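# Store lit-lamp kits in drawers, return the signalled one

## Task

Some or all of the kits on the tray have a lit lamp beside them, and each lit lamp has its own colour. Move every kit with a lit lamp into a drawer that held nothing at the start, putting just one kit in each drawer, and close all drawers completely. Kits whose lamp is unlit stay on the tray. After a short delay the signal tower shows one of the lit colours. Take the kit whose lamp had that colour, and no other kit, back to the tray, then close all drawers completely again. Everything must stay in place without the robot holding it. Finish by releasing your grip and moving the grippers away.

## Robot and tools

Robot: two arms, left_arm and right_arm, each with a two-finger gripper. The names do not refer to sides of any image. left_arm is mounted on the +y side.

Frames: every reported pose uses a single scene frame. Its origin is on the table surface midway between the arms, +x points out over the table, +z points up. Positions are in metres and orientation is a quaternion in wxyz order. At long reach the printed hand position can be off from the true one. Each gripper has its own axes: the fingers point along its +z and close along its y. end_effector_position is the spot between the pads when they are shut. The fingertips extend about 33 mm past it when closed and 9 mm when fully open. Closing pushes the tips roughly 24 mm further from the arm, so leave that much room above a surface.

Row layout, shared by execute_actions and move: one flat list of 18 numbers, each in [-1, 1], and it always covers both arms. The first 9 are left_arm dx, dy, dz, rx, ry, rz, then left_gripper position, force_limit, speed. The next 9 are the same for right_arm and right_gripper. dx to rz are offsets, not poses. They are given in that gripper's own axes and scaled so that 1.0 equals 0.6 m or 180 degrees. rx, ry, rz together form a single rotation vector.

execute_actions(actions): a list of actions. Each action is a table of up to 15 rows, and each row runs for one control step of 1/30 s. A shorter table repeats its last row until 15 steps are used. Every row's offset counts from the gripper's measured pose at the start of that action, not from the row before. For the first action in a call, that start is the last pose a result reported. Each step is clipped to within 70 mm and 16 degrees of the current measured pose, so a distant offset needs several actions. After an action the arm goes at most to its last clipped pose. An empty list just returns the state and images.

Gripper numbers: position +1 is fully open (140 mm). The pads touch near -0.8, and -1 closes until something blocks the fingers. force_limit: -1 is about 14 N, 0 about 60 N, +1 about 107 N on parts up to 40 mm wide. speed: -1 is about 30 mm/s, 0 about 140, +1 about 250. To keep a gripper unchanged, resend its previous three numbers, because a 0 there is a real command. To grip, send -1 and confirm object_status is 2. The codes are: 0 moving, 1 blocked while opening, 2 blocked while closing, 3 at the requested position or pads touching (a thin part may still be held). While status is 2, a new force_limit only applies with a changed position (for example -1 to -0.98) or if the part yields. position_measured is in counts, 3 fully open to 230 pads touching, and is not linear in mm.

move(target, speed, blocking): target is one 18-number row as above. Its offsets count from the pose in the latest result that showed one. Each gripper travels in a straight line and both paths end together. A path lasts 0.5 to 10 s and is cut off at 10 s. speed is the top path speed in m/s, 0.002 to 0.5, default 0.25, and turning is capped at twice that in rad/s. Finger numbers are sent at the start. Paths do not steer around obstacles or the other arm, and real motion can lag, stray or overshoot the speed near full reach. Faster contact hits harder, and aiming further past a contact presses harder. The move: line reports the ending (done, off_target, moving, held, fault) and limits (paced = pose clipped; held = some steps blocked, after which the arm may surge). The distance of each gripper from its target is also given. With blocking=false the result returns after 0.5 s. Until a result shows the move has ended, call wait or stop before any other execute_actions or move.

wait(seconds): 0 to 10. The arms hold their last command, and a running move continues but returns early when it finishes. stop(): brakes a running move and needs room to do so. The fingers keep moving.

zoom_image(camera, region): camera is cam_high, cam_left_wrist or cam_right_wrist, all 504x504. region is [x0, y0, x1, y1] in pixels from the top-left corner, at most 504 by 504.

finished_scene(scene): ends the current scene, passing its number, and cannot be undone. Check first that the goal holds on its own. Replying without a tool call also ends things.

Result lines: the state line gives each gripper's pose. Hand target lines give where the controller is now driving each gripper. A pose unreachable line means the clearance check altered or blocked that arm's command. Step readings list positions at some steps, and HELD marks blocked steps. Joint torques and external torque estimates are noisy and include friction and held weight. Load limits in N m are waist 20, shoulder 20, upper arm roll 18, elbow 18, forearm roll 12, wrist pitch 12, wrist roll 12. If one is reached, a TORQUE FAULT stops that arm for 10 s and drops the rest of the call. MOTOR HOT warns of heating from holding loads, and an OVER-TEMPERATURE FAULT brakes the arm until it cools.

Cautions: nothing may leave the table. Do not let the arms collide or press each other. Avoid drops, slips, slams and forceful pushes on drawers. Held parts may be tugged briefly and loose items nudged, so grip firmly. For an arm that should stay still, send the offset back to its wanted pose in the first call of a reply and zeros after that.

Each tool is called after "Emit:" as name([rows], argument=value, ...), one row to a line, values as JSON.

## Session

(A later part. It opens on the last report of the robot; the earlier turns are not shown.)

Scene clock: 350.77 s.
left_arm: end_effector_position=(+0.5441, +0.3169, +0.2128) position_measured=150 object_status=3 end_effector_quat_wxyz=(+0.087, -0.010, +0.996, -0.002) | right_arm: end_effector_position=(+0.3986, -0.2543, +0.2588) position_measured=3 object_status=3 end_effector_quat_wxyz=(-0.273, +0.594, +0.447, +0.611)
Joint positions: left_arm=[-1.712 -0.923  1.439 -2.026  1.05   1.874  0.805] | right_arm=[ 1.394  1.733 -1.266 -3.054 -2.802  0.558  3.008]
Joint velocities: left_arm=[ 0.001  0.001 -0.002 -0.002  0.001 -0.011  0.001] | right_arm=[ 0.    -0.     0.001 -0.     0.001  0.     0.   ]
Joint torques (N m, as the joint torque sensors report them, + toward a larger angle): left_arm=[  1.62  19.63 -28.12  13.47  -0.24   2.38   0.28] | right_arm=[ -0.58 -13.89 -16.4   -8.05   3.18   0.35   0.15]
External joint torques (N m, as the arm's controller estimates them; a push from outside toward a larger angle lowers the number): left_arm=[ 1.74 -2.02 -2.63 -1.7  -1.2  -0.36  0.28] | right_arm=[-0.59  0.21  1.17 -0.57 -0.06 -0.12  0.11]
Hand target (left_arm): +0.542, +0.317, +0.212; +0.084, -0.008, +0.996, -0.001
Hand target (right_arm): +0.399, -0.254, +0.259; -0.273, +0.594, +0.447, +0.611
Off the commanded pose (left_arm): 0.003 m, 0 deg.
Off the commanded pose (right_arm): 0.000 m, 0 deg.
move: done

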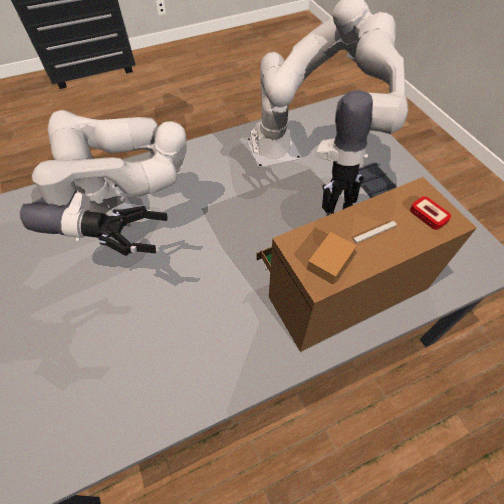

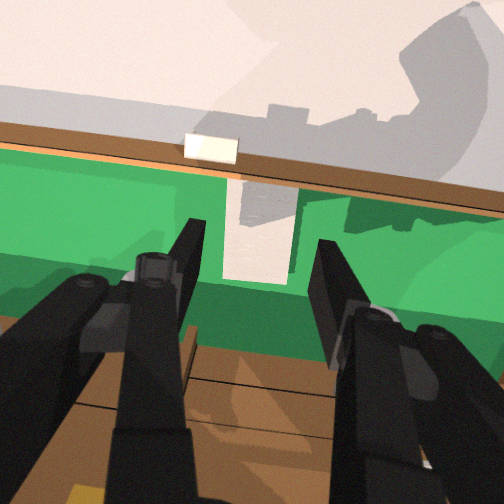

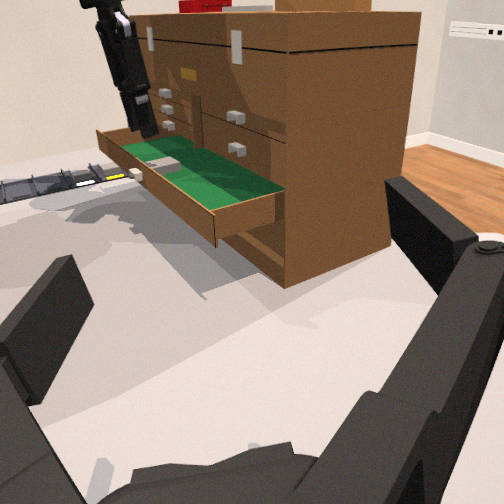

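Emit:
move(target=[0.194,-0.052,0.005,0,-0.2,0,-1,0,0,0,0,0,0,0,0,1,0,0])

Emit:
move(target=[0.04,0,0.04,0,0,0,-1,0,0,0,0,0,0,0,0,1,0,0], speed=0.1)

Emit:
move(target=[-0.19,0,0.187,0,0,0,-1,0,0,0,0,0,0,0,0,1,0,0], speed=0.06)

Emit:
zoom_image(camera="cam_right_wrist", region=[100,50,300,250])

Scene clock: 356.30 s.
left_arm: end_effector_position=(+0.4330, +0.2867, +0.1918) position_measured=233 object_status=3 end_effector_quat_wxyz=(+0.392, -0.007, +0.920, +0.002) | right_arm: end_effector_position=(+0.3986, -0.2543, +0.2588) position_measured=3 object_status=3 end_effector_quat_wxyz=(-0.273, +0.594, +0.447, +0.611)
Joint positions: left_arm=[-1.103 -1.075  1.167 -2.887  1.944  2.241  0.098] | right_arm=[ 1.394  1.733 -1.266 -3.054 -2.802  0.558  3.008]
Joint velocities: left_arm=[ 0.001  0.    -0.    -0.001  0.003 -0.001 -0.034] | right_arm=[ 0.     0.001 -0.    -0.    -0.001  0.001  0.   ]
Joint torques (N m, as the joint torque sensors report them, + toward a larger angle): left_arm=[ -1.12   5.46 -16.31  12.18   1.71   1.59  -0.14] | right_arm=[ -0.43 -13.9  -16.59  -8.2    3.21   0.32   0.15]
External joint torques (N m, as the arm's controller estimates them; a push from outside toward a larger angle lowers the number): left_arm=[-1.15 -1.61  0.25 -1.5   1.   -0.32 -0.12] | right_arm=[-0.42  0.17  0.98 -0.7  -0.03 -0.15  0.11]
Hand target (left_arm): +0.432, +0.286, +0.191; +0.393, -0.011, +0.920, +0.001
Hand target (right_arm): +0.399, -0.254, +0.259; -0.273, +0.594, +0.447, +0.611
Off the commanded pose (left_arm): 0.005 m, 0 deg.
Off the commanded pose (right_arm): 0.000 m, 0 deg.
move: off_target (left_arm)

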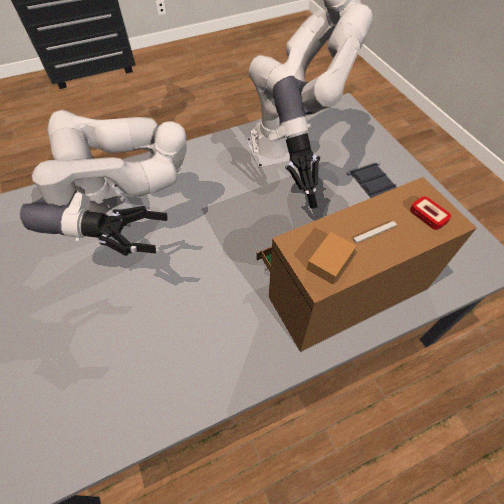

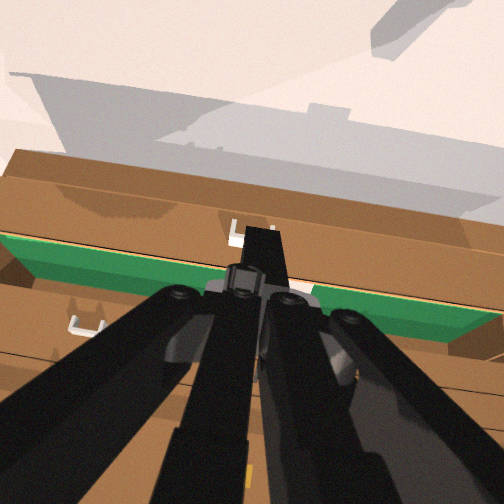

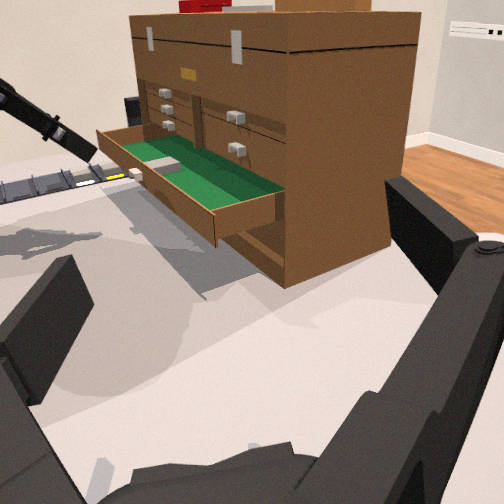

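Scene clock: 357.10 s.
left_arm: end_effector_position=(+0.4340, +0.2871, +0.1582) position_measured=233 object_status=3 end_effector_quat_wxyz=(+0.391, -0.001, +0.920, +0.004) | right_arm: end_effector_position=(+0.3986, -0.2543, +0.2588) position_measured=3 object_status=3 end_effector_quat_wxyz=(-0.273, +0.594, +0.447, +0.611)
Joint positions: left_arm=[-1.161 -1.054  1.292 -2.888  2.084  2.242  0.033] | right_arm=[ 1.394  1.733 -1.266 -3.054 -2.802  0.558  3.008]
Joint velocities: left_arm=[-0.004 -0.004  0.008 -0.     0.029 -0.008 -0.048] | right_arm=[-0.     0.002  0.001  0.001 -0.     0.    -0.001]
Joint torques (N m, as the joint torque sensors report them, + toward a larger angle): left_arm=[ -1.42   5.92 -17.24  10.04   1.61   1.41  -0.09] | right_arm=[ -0.51 -13.75 -16.56  -8.25   3.2    0.29   0.1 ]
External joint torques (N m, as the arm's controller estimates them; a push from outside toward a larger angle lowers the number): left_arm=[-1.47 -2.   -0.19 -1.55  0.94 -0.36 -0.07] | right_arm=[-0.49  0.27  0.97 -0.79 -0.03 -0.18  0.06]
Hand target (left_arm): +0.434, +0.286, +0.158; +0.393, -0.007, +0.920, +0.002
Hand target (right_arm): +0.399, -0.254, +0.259; -0.273, +0.594, +0.447, +0.611
Off the commanded pose (left_arm): 0.001 m, 1 deg.
Off the commanded pose (right_arm): 0.000 m, 0 deg.
move: done

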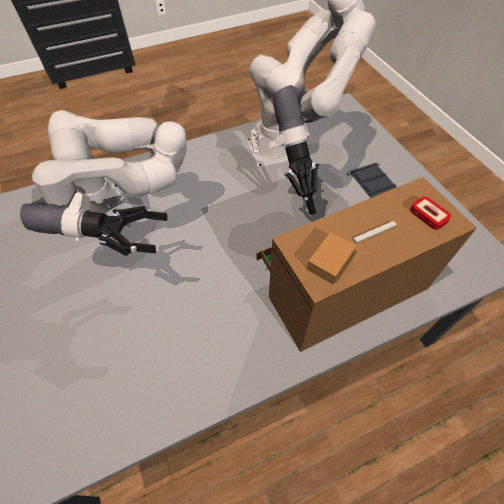

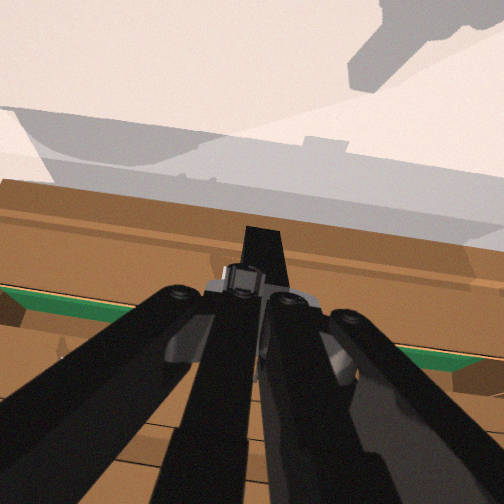

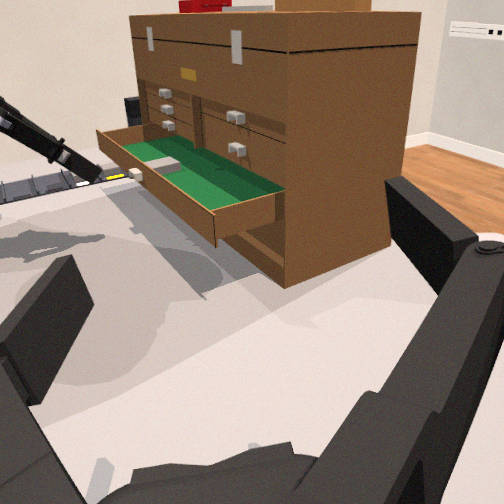

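Scene clock: 360.10 s.
left_arm: end_effector_position=(+0.5935, +0.2883, +0.1620) position_measured=233 object_status=3 end_effector_quat_wxyz=(+0.393, -0.007, +0.919, +0.006) | right_arm: end_effector_position=(+0.3986, -0.2543, +0.2588) position_measured=3 object_status=3 end_effector_quat_wxyz=(-0.273, +0.594, +0.447, +0.611)
Joint positions: left_arm=[-1.62  -1.028  1.581 -2.403  2.086  2.28   0.121] | right_arm=[ 1.394  1.733 -1.266 -3.054 -2.802  0.558  3.008]
Joint velocities: left_arm=[-0.002 -0.001  0.     0.005 -0.003  0.002  0.021] | right_arm=[-0.    -0.001  0.001  0.001  0.001 -0.001  0.   ]
Joint torques (N m, as the joint torque sensors report them, + toward a larger angle): left_arm=[ -2.25  15.5  -24.83  12.12  -0.29   2.97   0.26] | right_arm=[ -0.53 -13.76 -16.5   -8.24   3.22   0.31   0.14]
External joint torques (N m, as the arm's controller estimates them; a push from outside toward a larger angle lowers the number): left_arm=[-2.28 -2.32  0.21  1.14 -0.89  1.05  0.28] | right_arm=[-0.52  0.35  1.04 -0.8  -0.01 -0.15  0.1 ]
Hand target (left_arm): +0.594, +0.285, +0.162; +0.393, -0.002, +0.920, +0.003
Hand target (right_arm): +0.399, -0.254, +0.259; -0.273, +0.594, +0.447, +0.611
Off the commanded pose (left_arm): 0.001 m, 1 deg.
Off the commanded pose (right_arm): 0.000 m, 0 deg.
move: done

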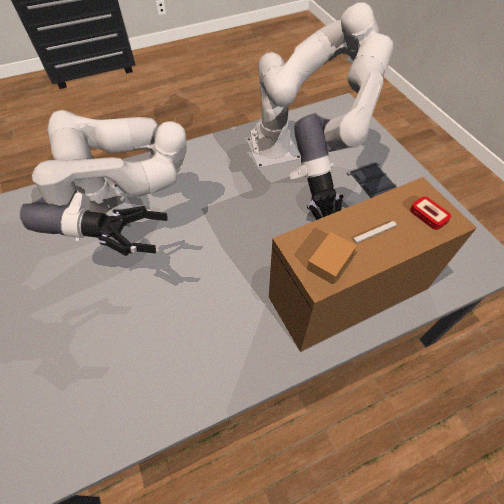

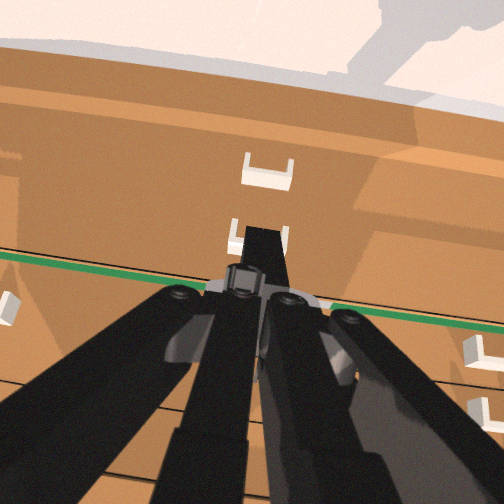

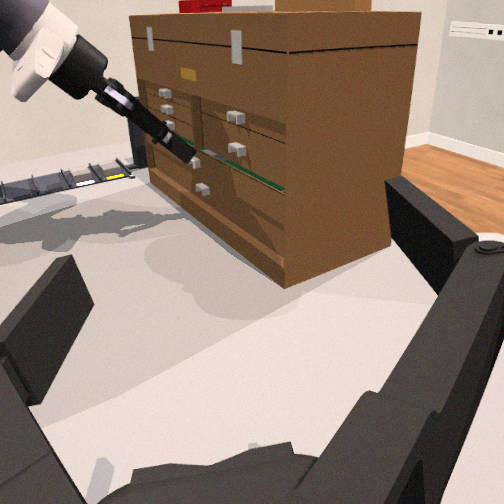

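Region (100, 50, 300, 250) of cam_right_wrist's 504x504 image, scaled by 2.520, with more detail than that image has.

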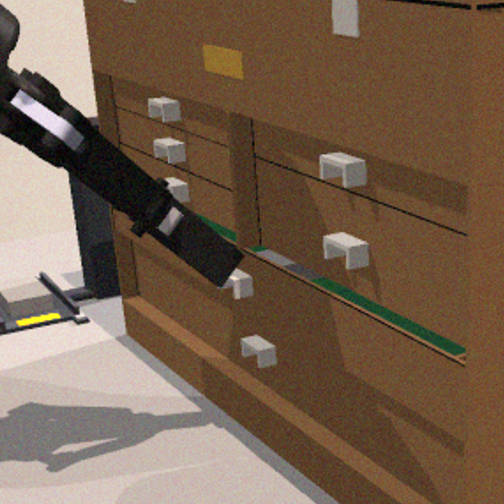

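Emit:
move(target=[-0.014,0,0.02,0,0,0,-1,0,0,0,0,0,0,0,0,1,0,0], speed=0.03)

Emit:
zoom_image(camera="cam_right_wrist", region=[100,50,300,250])

Scene clock: 362.03 s.
left_arm: end_effector_position=(+0.6023, +0.2860, +0.1568) position_measured=233 object_status=3 end_effector_quat_wxyz=(+0.391, -0.007, +0.921, +0.006) | right_arm: end_effector_position=(+0.3986, -0.2543, +0.2588) position_measured=3 object_status=3 end_effector_quat_wxyz=(-0.273, +0.594, +0.447, +0.611)
Joint positions: left_arm=[-1.656 -1.035  1.607 -2.37   2.086  2.281  0.128] | right_arm=[ 1.394  1.733 -1.266 -3.054 -2.802  0.558  3.008]
Joint velocities: left_arm=[-0.001  0.001  0.     0.002 -0.001  0.    -0.   ] | right_arm=[ 0.001  0.001 -0.001 -0.001  0.    -0.    -0.   ]
Joint torques (N m, as the joint torque sensors report them, + toward a larger angle): left_arm=[ -1.47  15.33 -25.34  16.91   1.25   2.56   0.29] | right_arm=[ -0.35 -13.71 -16.62  -8.21   3.21   0.3    0.13]
External joint torques (N m, as the arm's controller estimates them; a push from outside toward a larger angle lowers the number): left_arm=[-1.5  -3.54  0.12  6.09  0.64  0.61  0.31] | right_arm=[-0.37  0.38  1.   -0.71 -0.05 -0.16  0.09]
Hand target (left_arm): +0.608, +0.288, +0.160; +0.394, -0.007, +0.919, +0.006
Hand target (right_arm): +0.399, -0.254, +0.259; -0.273, +0.594, +0.447, +0.611
Off the commanded pose (left_arm): 0.007 m, 0 deg.
Off the commanded pose (right_arm): 0.000 m, 0 deg.
move: off_target (left_arm)

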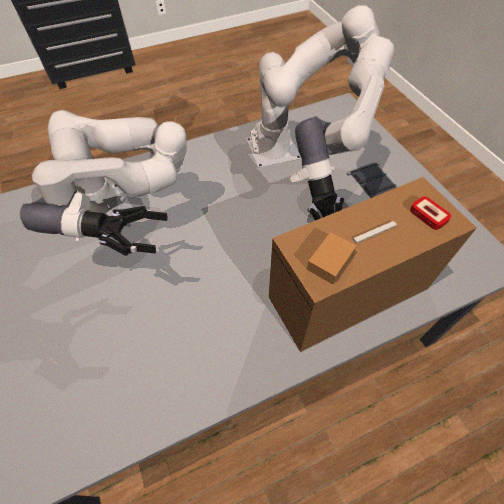

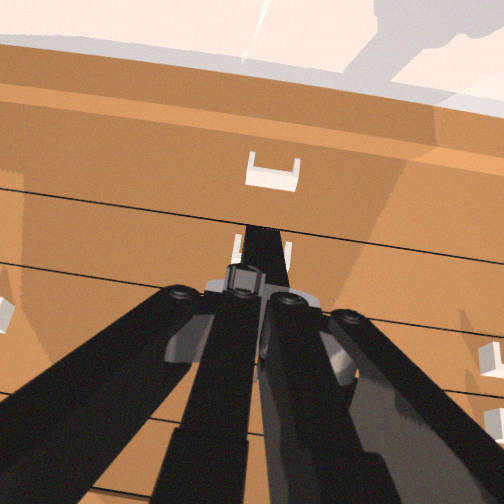

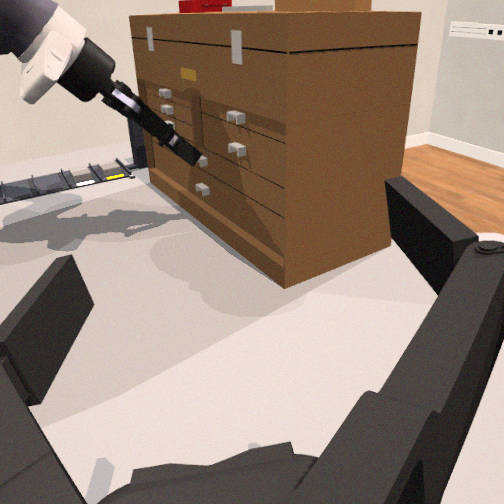

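Region (100, 50, 300, 250) of cam_right_wrist's 504x504 image, scaled by 2.520, with more detail than that image has.

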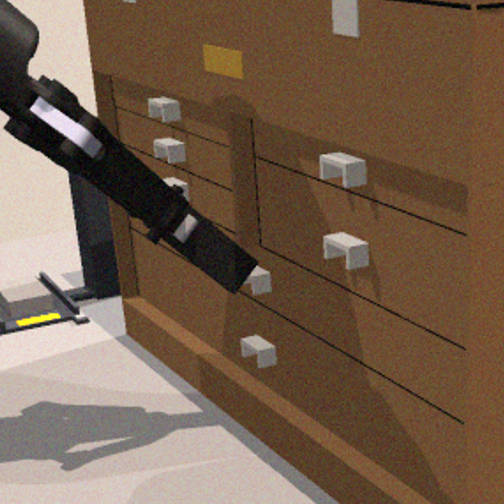

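Emit:
move(target=[0.04,0,-0.042,0,0,0,-1,0,0,0,0,0,0,0,0,1,0,0], speed=0.1)

Emit:
move(target=[-0.048,-0.2,-0.046,0,0,0,0,0,0,0,0,0,0,0,0,1,0,0], speed=0.15)

Emit:
zoom_image(camera="cam_right_wrist", region=[100,50,300,250])

Scene clock: 365.73 s.
left_arm: end_effector_position=(+0.5678, +0.2846, +0.1567) position_measured=233 object_status=3 end_effector_quat_wxyz=(+0.389, -0.003, +0.921, +0.005) | right_arm: end_effector_position=(+0.3986, -0.2543, +0.2588) position_measured=3 object_status=3 end_effector_quat_wxyz=(-0.273, +0.594, +0.447, +0.611)
Joint positions: left_arm=[-1.567 -1.024  1.551 -2.477  2.09   2.272  0.102] | right_arm=[ 1.394  1.733 -1.266 -3.054 -2.802  0.558  3.008]
Joint velocities: left_arm=[ 0.004 -0.    -0.003 -0.002  0.001 -0.007 -0.019] | right_arm=[-0.    -0.001 -0.002  0.001 -0.001 -0.001 -0.   ]
Joint torques (N m, as the joint torque sensors report them, + toward a larger angle): left_arm=[  2.41  14.76 -26.61   8.72   1.48   1.44  -0.14] | right_arm=[ -0.31 -13.77 -16.55  -8.12   3.2    0.33   0.15]
External joint torques (N m, as the arm's controller estimates them; a push from outside toward a larger angle lowers the number): left_arm=[ 2.36 -1.25 -2.66 -2.19  0.86 -0.45 -0.12] | right_arm=[-0.35  0.33  1.04 -0.71 -0.04 -0.12  0.11]
Hand target (left_arm): +0.568, +0.286, +0.157; +0.390, -0.006, +0.921, +0.006
Hand target (right_arm): +0.399, -0.254, +0.259; -0.273, +0.594, +0.447, +0.611
Off the commanded pose (left_arm): 0.001 m, 0 deg.
Off the commanded pose (right_arm): 0.000 m, 0 deg.
move: done

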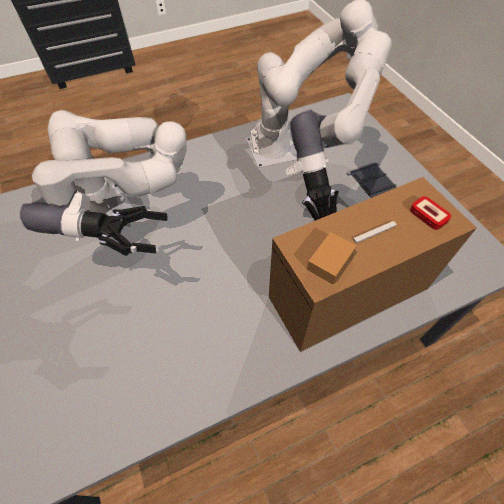

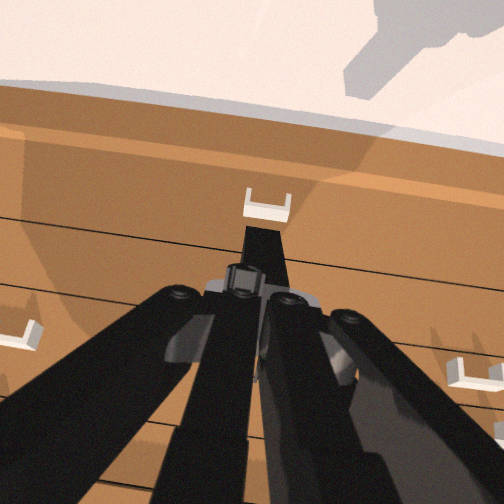

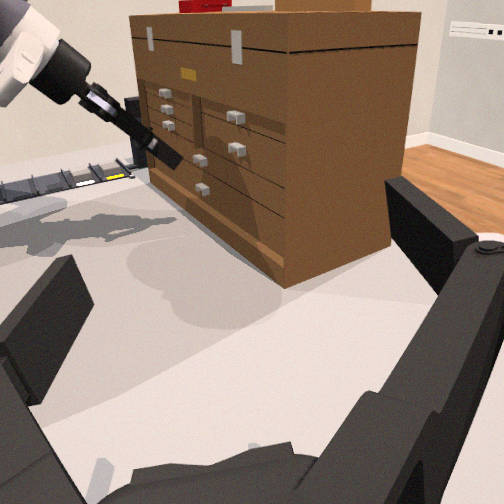

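Scene clock: 367.17 s.
left_arm: end_effector_position=(+0.5682, +0.1605, +0.2007) position_measured=129 object_status=3 end_effector_quat_wxyz=(+0.392, +0.002, +0.920, +0.001) | right_arm: end_effector_position=(+0.3986, -0.2543, +0.2588) position_measured=3 object_status=3 end_effector_quat_wxyz=(-0.273, +0.594, +0.447, +0.611)
Joint positions: left_arm=[-1.871 -0.959  1.475 -2.37   1.943  2.108 -0.001] | right_arm=[ 1.394  1.733 -1.266 -3.054 -2.802  0.558  3.008]
Joint velocities: left_arm=[ 0.     0.001 -0.001  0.003 -0.002 -0.012 -0.018] | right_arm=[ 0.001 -0.     0.    -0.    -0.001 -0.    -0.   ]
Joint torques (N m, as the joint torque sensors report them, + toward a larger angle): left_arm=[ -1.48  14.46 -25.76  14.12  -0.18   1.27  -0.07] | right_arm=[ -0.45 -13.88 -16.5   -8.26   3.2    0.32   0.14]
External joint torques (N m, as the arm's controller estimates them; a push from outside toward a larger angle lowers the number): left_arm=[-1.69 -1.87 -1.57  0.3  -1.22 -0.43 -0.05] | right_arm=[-0.51  0.2   1.08 -0.79 -0.05 -0.14  0.1 ]
Hand target (left_arm): +0.569, +0.161, +0.200; +0.391, -0.004, +0.920, +0.000
Hand target (right_arm): +0.399, -0.254, +0.259; -0.273, +0.594, +0.447, +0.611
Off the commanded pose (left_arm): 0.006 m, 1 deg.
Off the commanded pose (right_arm): 0.000 m, 0 deg.
move: off_target (left_arm)

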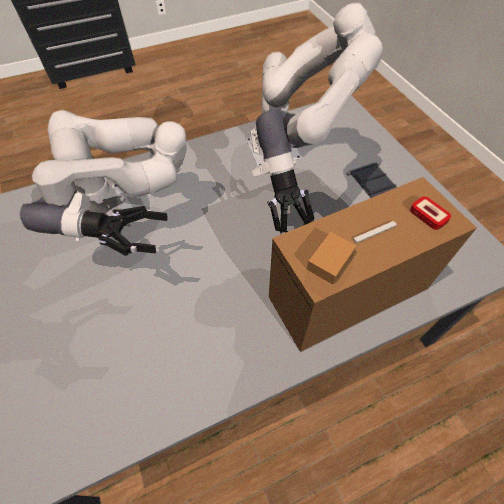

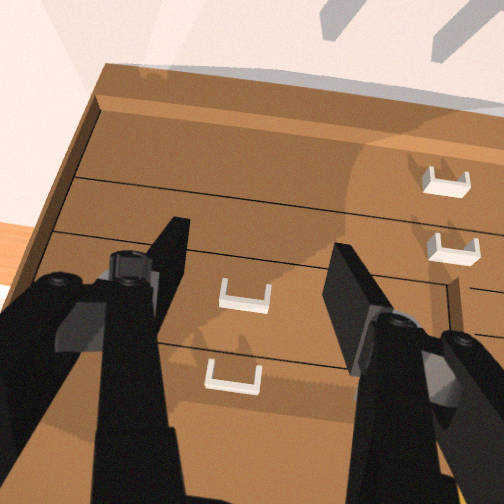

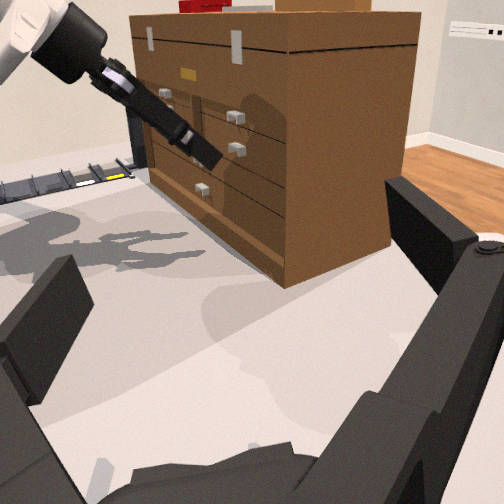

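Region (100, 50, 300, 250) of cam_right_wrist's 504x504 image, scaled by 2.520, with more detail than that image has.

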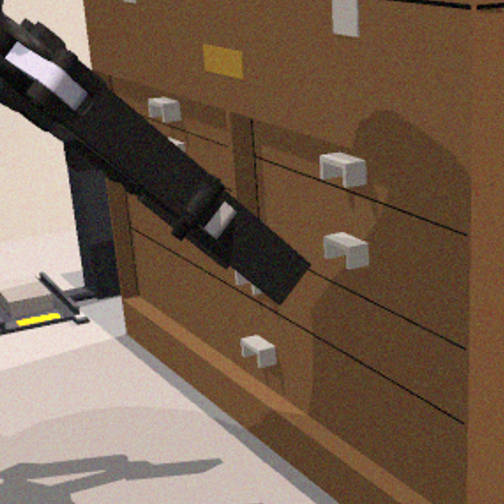

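Emit:
move(target=[-0.035,-0.008,-0.035,0,0,0,0,0,0,0,0,0,0,0,0,1,0,0], speed=0.1)

Emit:
zoom_image(camera="cam_right_wrist", region=[100,50,300,250])

Scene clock: 371.30 s.
left_arm: end_effector_position=(+0.5668, +0.1527, +0.2297) position_measured=129 object_status=3 end_effector_quat_wxyz=(+0.393, -0.001, +0.919, -0.004) | right_arm: end_effector_position=(+0.3986, -0.2543, +0.2588) position_measured=3 object_status=3 end_effector_quat_wxyz=(-0.273, +0.594, +0.447, +0.611)
Joint positions: left_arm=[-1.856 -0.946  1.409 -2.355  1.874  2.095  0.029] | right_arm=[ 1.394  1.733 -1.266 -3.054 -2.802  0.558  3.008]
Joint velocities: left_arm=[ 0.004  0.007 -0.001  0.001 -0.023 -0.002  0.034] | right_arm=[ 0.    -0.001 -0.001 -0.    -0.001  0.     0.002]
Joint torques (N m, as the joint torque sensors report them, + toward a larger angle): left_arm=[  1.98  15.61 -26.52  14.24  -0.15   1.28   0.19] | right_arm=[ -0.38 -13.53 -16.44  -8.07   3.23   0.27   0.13]
External joint torques (N m, as the arm's controller estimates them; a push from outside toward a larger angle lowers the number): left_arm=[ 1.88  0.38 -2.59 -0.47 -1.23 -0.51  0.22] | right_arm=[-0.35  0.56  1.15 -0.51 -0.03 -0.2   0.09]
Hand target (left_arm): +0.568, +0.156, +0.230; +0.392, +0.002, +0.920, +0.000
Hand target (right_arm): +0.399, -0.254, +0.259; -0.273, +0.594, +0.447, +0.611
Off the commanded pose (left_arm): 0.003 m, 1 deg.
Off the commanded pose (right_arm): 0.000 m, 0 deg.
move: done

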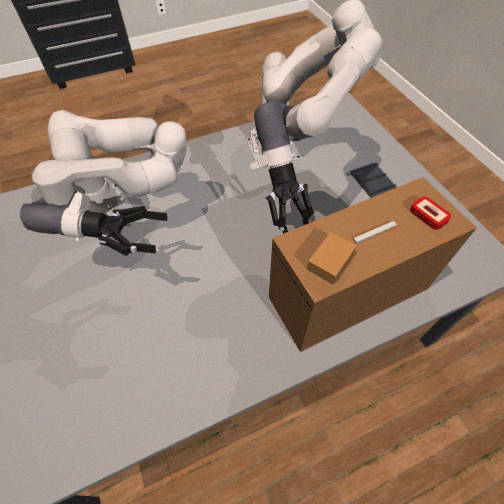

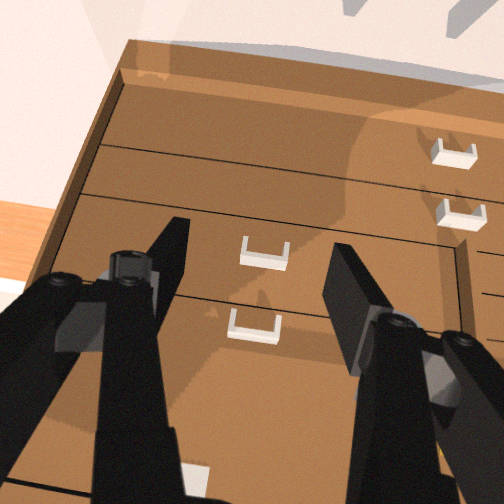

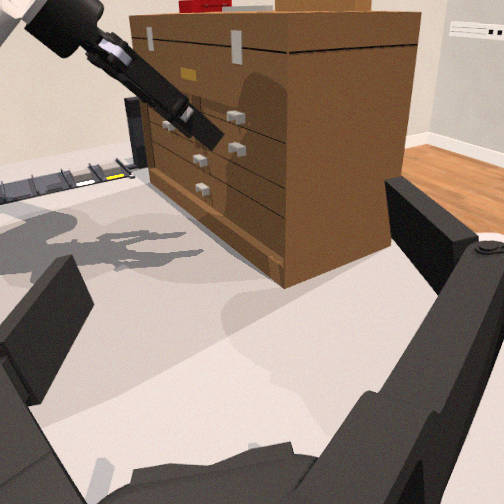

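Region (100, 50, 300, 250) of cam_right_wrist's 504x504 image, scaled by 2.520, with more detail than that image has.

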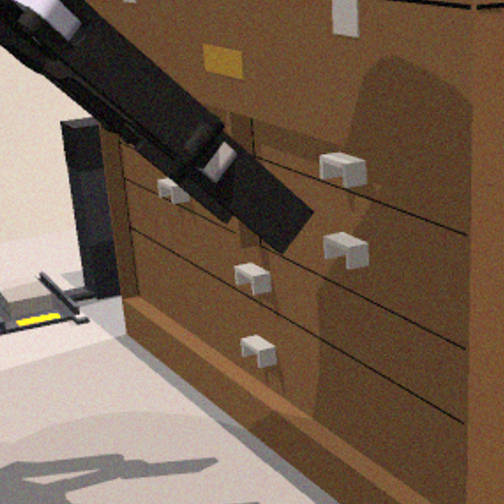

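Emit:
move(target=[-0.04,0.003,0.055,0,0,0,0,0,0,0,0,0,0,0,0,1,0,0], speed=0.05)

Emit:
move(target=[0,0,0,0,0,0,-0.98,0.4,0,0,0,0,0,0,0,1,0,0])

Emit:
zoom_image(camera="cam_right_wrist", region=[150,50,300,200])

Scene clock: 376.67 s.
left_arm: end_effector_position=(+0.6058, +0.1559, +0.2229) position_measured=129 object_status=3 end_effector_quat_wxyz=(+0.392, -0.006, +0.920, -0.004) | right_arm: end_effector_position=(+0.3986, -0.2543, +0.2588) position_measured=3 object_status=3 end_effector_quat_wxyz=(-0.273, +0.594, +0.447, +0.611)
Joint positions: left_arm=[-1.942 -0.957  1.502 -2.243  1.892  2.122  0.063] | right_arm=[ 1.394  1.733 -1.266 -3.054 -2.802  0.558  3.008]
Joint velocities: left_arm=[-0.006 -0.001  0.003  0.005  0.001  0.011  0.014] | right_arm=[ 0.  0. -0. -0.  0. -0.  0.]
Joint torques (N m, as the joint torque sensors report them, + toward a larger angle): left_arm=[ -1.22  16.84 -25.91  15.04   1.93   2.31   0.45] | right_arm=[ -0.56 -13.68 -16.69  -8.18   3.16   0.32   0.13]
External joint torques (N m, as the arm's controller estimates them; a push from outside toward a larger angle lowers the number): left_arm=[-1.29 -2.22 -0.51  0.92  0.91  0.45  0.47] | right_arm=[-0.53  0.41  0.89 -0.69 -0.09 -0.15  0.09]
Hand target (left_arm): +0.607, +0.154, +0.224; +0.393, -0.001, +0.919, -0.004
Hand target (right_arm): +0.399, -0.254, +0.259; -0.273, +0.594, +0.447, +0.611
Off the commanded pose (left_arm): 0.002 m, 1 deg.
Off the commanded pose (right_arm): 0.000 m, 0 deg.
move: done

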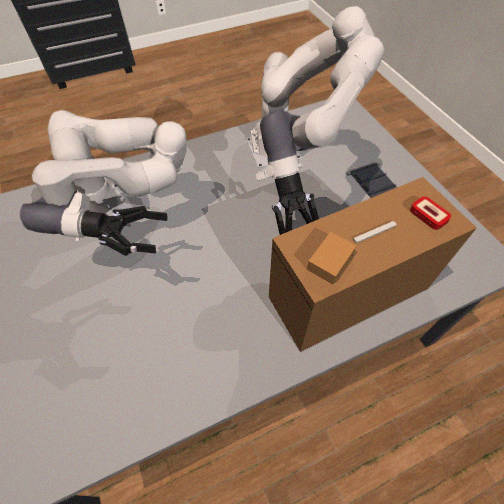

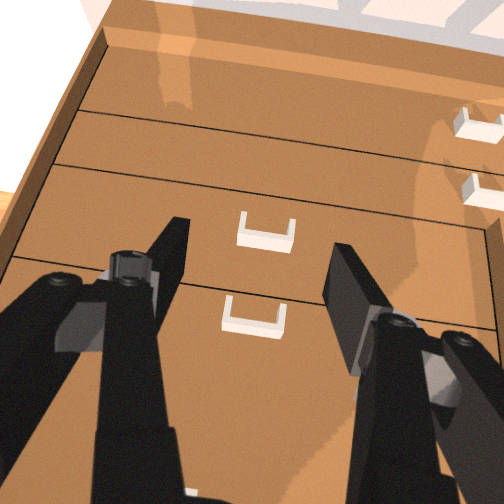

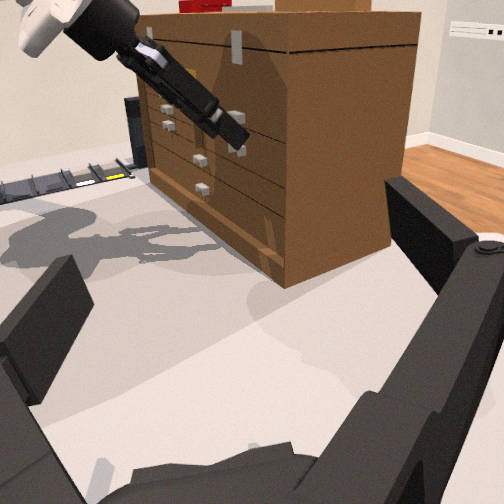

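Scene clock: 377.37 s.
left_arm: end_effector_position=(+0.6058, +0.1559, +0.2229) position_measured=234 object_status=3 end_effector_quat_wxyz=(+0.392, -0.006, +0.920, -0.004) | right_arm: end_effector_position=(+0.3986, -0.2543, +0.2588) position_measured=3 object_status=3 end_effector_quat_wxyz=(-0.273, +0.594, +0.447, +0.611)
Joint positions: left_arm=[-1.942 -0.957  1.502 -2.243  1.892  2.122  0.063] | right_arm=[ 1.394  1.733 -1.266 -3.054 -2.802  0.558  3.008]
Joint velocities: left_arm=[ 0.001 -0.    -0.001 -0.001 -0.     0.001  0.001] | right_arm=[ 0.001  0.001  0.001 -0.     0.001 -0.001 -0.001]
Joint torques (N m, as the joint torque sensors report them, + toward a larger angle): left_arm=[ -0.24  17.69 -26.86  13.33   0.93   1.84   0.01] | right_arm=[ -0.51 -13.69 -16.77  -8.3    3.17   0.33   0.15]
External joint torques (N m, as the arm's controller estimates them; a push from outside toward a larger angle lowers the number): left_arm=[-0.19 -1.43 -1.4  -0.7  -0.09 -0.03  0.03] | right_arm=[-0.5   0.36  0.79 -0.8  -0.07 -0.13  0.11]
Hand target (left_arm): +0.606, +0.156, +0.223; +0.392, -0.006, +0.920, -0.004
Hand target (right_arm): +0.399, -0.254, +0.259; -0.273, +0.594, +0.447, +0.611
Off the commanded pose (left_arm): 0.000 m, 0 deg.
Off the commanded pose (right_arm): 0.000 m, 0 deg.
move: done

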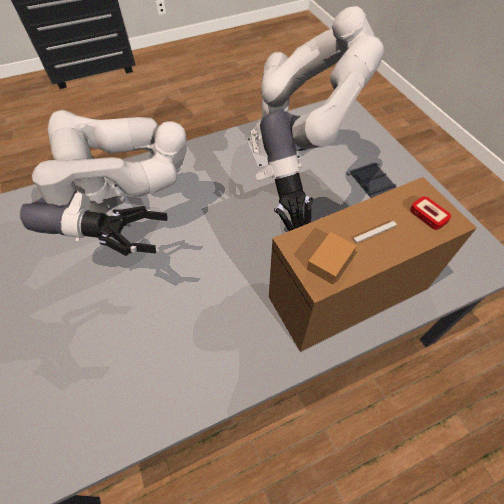

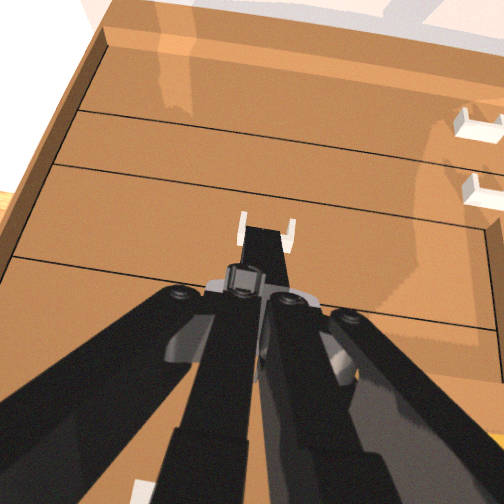

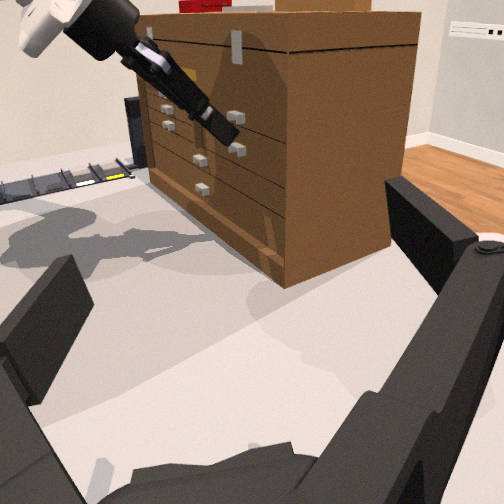

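Region (150, 50, 300, 200) of cam_right_wrist's 504x504 image, scaled by 3.360, with more detail than that image has.

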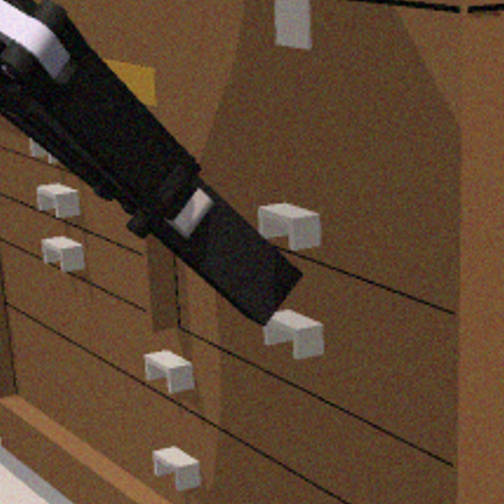

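Emit:
move(target=[0,0,0,0,0,0,0,0,0,0,0,0,0,0,0,1,0,0])

Emit:
move(target=[0.017,0,0.028,0,0,0,0,0,0,0,0,0,0,0,0,1,0,0], speed=0.04)

Emit:
move(target=[0,0,0,0,0,0,-0.98,0.4,0,0,0,0,0,0,0,1,0,0])

Emit:
zoom_image(camera="cam_right_wrist", region=[150,50,300,200])

Scene clock: 380.83 s.
left_arm: end_effector_position=(+0.6058, +0.1559, +0.2229) position_measured=129 object_status=3 end_effector_quat_wxyz=(+0.392, -0.006, +0.920, -0.004) | right_arm: end_effector_position=(+0.3986, -0.2543, +0.2588) position_measured=3 object_status=3 end_effector_quat_wxyz=(-0.273, +0.594, +0.447, +0.611)
Joint positions: left_arm=[-1.942 -0.957  1.502 -2.243  1.892  2.122  0.063] | right_arm=[ 1.394  1.733 -1.266 -3.054 -2.802  0.558  3.008]
Joint velocities: left_arm=[ 0.    -0.001  0.001 -0.001 -0.    -0.    -0.   ] | right_arm=[-0.     0.001 -0.     0.001 -0.    -0.001  0.   ]
Joint torques (N m, as the joint torque sensors report them, + toward a larger angle): left_arm=[  0.75  17.69 -27.    13.51   0.96   1.93   0.1 ] | right_arm=[ -0.47 -13.89 -16.59  -8.08   3.18   0.29   0.13]
External joint torques (N m, as the arm's controller estimates them; a push from outside toward a larger angle lowers the number): left_arm=[ 0.84 -1.43 -1.48 -0.51 -0.06  0.05  0.12] | right_arm=[-0.44  0.2   0.95 -0.64 -0.05 -0.18  0.09]
Hand target (left_arm): +0.606, +0.156, +0.223; +0.392, -0.006, +0.920, -0.004
Hand target (right_arm): +0.399, -0.254, +0.259; -0.273, +0.594, +0.447, +0.611
Off the commanded pose (left_arm): 0.000 m, 0 deg.
Off the commanded pose (right_arm): 0.000 m, 0 deg.
move: done

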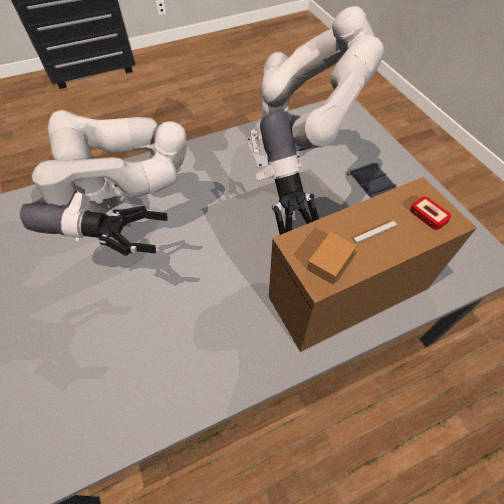

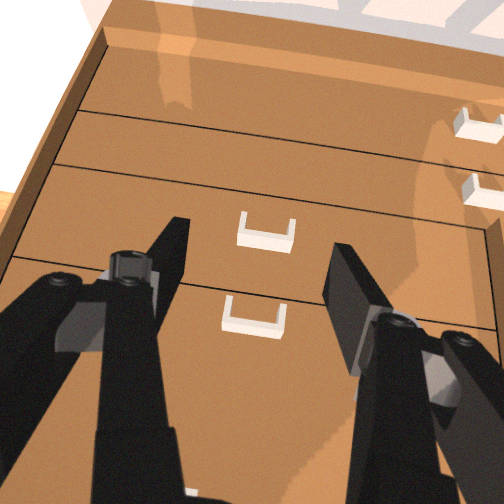

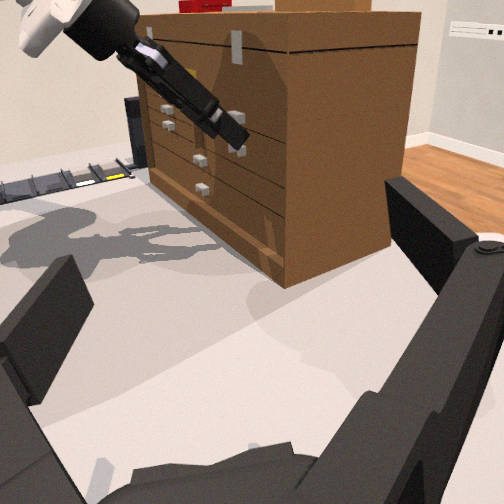

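Scene clock: 381.60 s.
left_arm: end_effector_position=(+0.6093, +0.1571, +0.2032) position_measured=129 object_status=3 end_effector_quat_wxyz=(+0.390, -0.004, +0.921, -0.001) | right_arm: end_effector_position=(+0.3986, -0.2543, +0.2588) position_measured=3 object_status=3 end_effector_quat_wxyz=(-0.273, +0.594, +0.447, +0.611)
Joint positions: left_arm=[-1.969 -0.971  1.55  -2.238  1.933  2.128  0.048] | right_arm=[ 1.394  1.733 -1.266 -3.054 -2.802  0.558  3.008]
Joint velocities: left_arm=[-0.003 -0.007 -0.     0.001  0.016  0.    -0.014] | right_arm=[-0.    -0.002 -0.     0.001 -0.    -0.     0.001]
Joint torques (N m, as the joint torque sensors report them, + toward a larger angle): left_arm=[ -1.63  16.71 -25.75  12.91   1.92   2.33  -0.12] | right_arm=[ -0.6  -13.86 -16.61  -8.54   3.2    0.31   0.16]
External joint torques (N m, as the arm's controller estimates them; a push from outside toward a larger angle lowers the number): left_arm=[-1.67 -3.51  0.01 -0.52  0.93  0.5  -0.1 ] | right_arm=[-0.55  0.23  0.97 -1.05 -0.04 -0.16  0.12]
Hand target (left_arm): +0.611, +0.156, +0.204; +0.392, -0.006, +0.920, -0.004
Hand target (right_arm): +0.399, -0.254, +0.259; -0.273, +0.594, +0.447, +0.611
Off the commanded pose (left_arm): 0.002 m, 0 deg.
Off the commanded pose (right_arm): 0.000 m, 0 deg.
move: done

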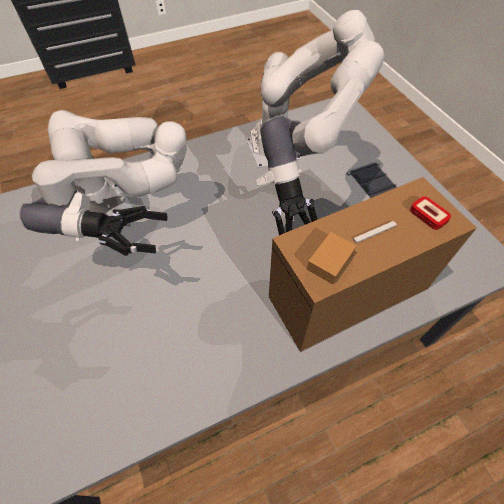

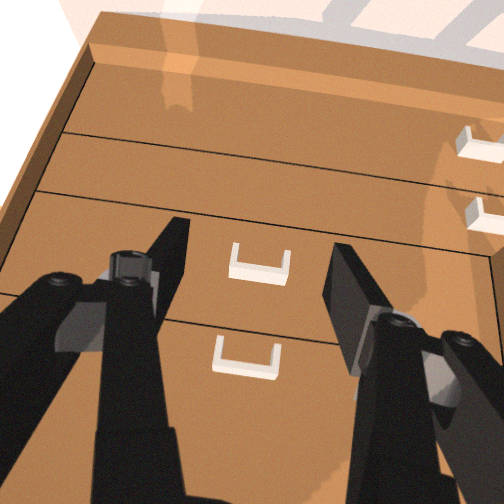

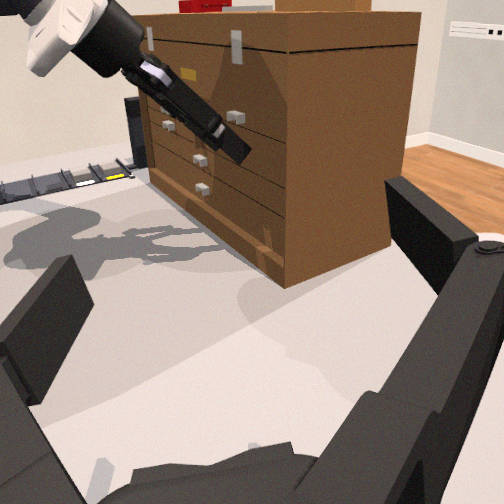

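Scene clock: 382.13 s.
left_arm: end_effector_position=(+0.6097, +0.1584, +0.2033) position_measured=196 object_status=2 end_effector_quat_wxyz=(+0.390, -0.005, +0.921, +0.001) | right_arm: end_effector_position=(+0.3986, -0.2543, +0.2588) position_measured=3 object_status=3 end_effector_quat_wxyz=(-0.273, +0.594, +0.447, +0.611)
Joint positions: left_arm=[-1.967 -0.971  1.549 -2.238  1.933  2.125  0.048] | right_arm=[ 1.394  1.733 -1.266 -3.054 -2.802  0.558  3.008]
Joint velocities: left_arm=[ 0.001  0.     0.001 -0.001  0.002  0.001  0.   ] | right_arm=[-0.001 -0.    -0.001 -0.001 -0.001 -0.     0.   ]
Joint torques (N m, as the joint torque sensors report them, + toward a larger angle): left_arm=[ -0.39  17.49 -26.96  13.35   0.91   2.07   0.14] | right_arm=[ -0.47 -13.65 -16.64  -8.17   3.21   0.33   0.14]
External joint torques (N m, as the arm's controller estimates them; a push from outside toward a larger angle lowers the number): left_arm=[-0.31 -2.76 -1.17 -0.04 -0.1   0.23  0.16] | right_arm=[-0.46  0.44  0.96 -0.69 -0.04 -0.14  0.1 ]
Hand target (left_arm): +0.609, +0.157, +0.203; +0.390, -0.004, +0.921, -0.001
Hand target (right_arm): +0.399, -0.254, +0.259; -0.273, +0.594, +0.447, +0.611
Off the commanded pose (left_arm): 0.001 m, 0 deg.
Off the commanded pose (right_arm): 0.000 m, 0 deg.
move: done

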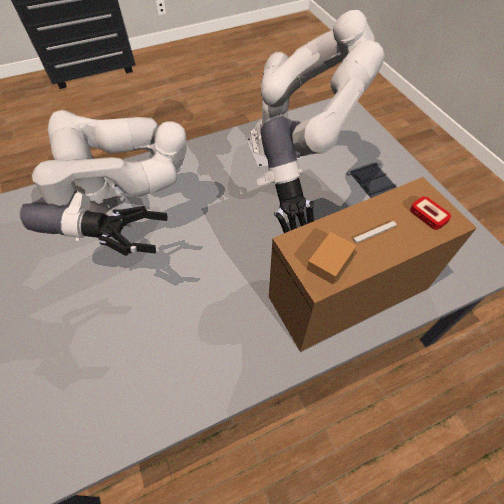

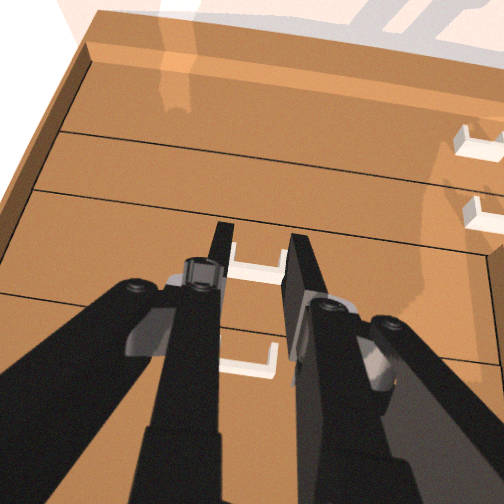

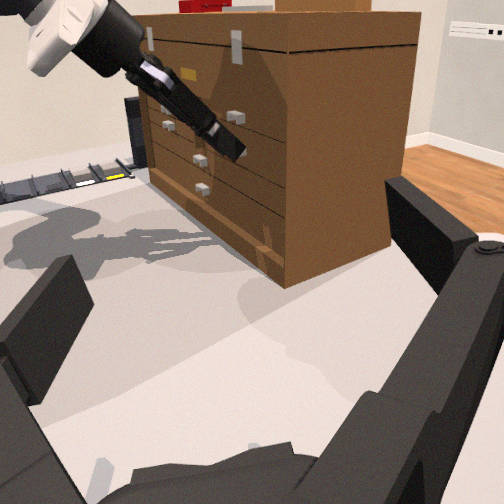

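Region (150, 50, 300, 200) of cam_right_wrist's 504x504 image, scaled by 3.360, with more detail than that image has.

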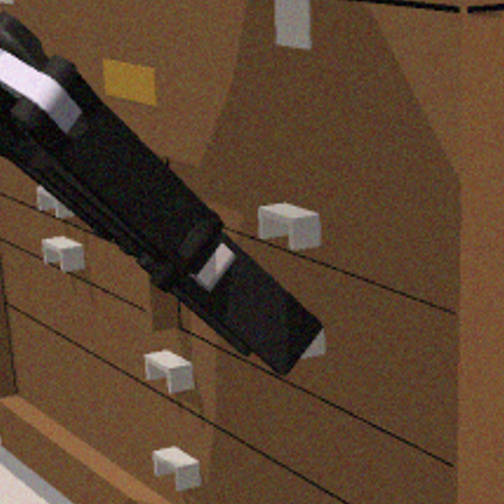

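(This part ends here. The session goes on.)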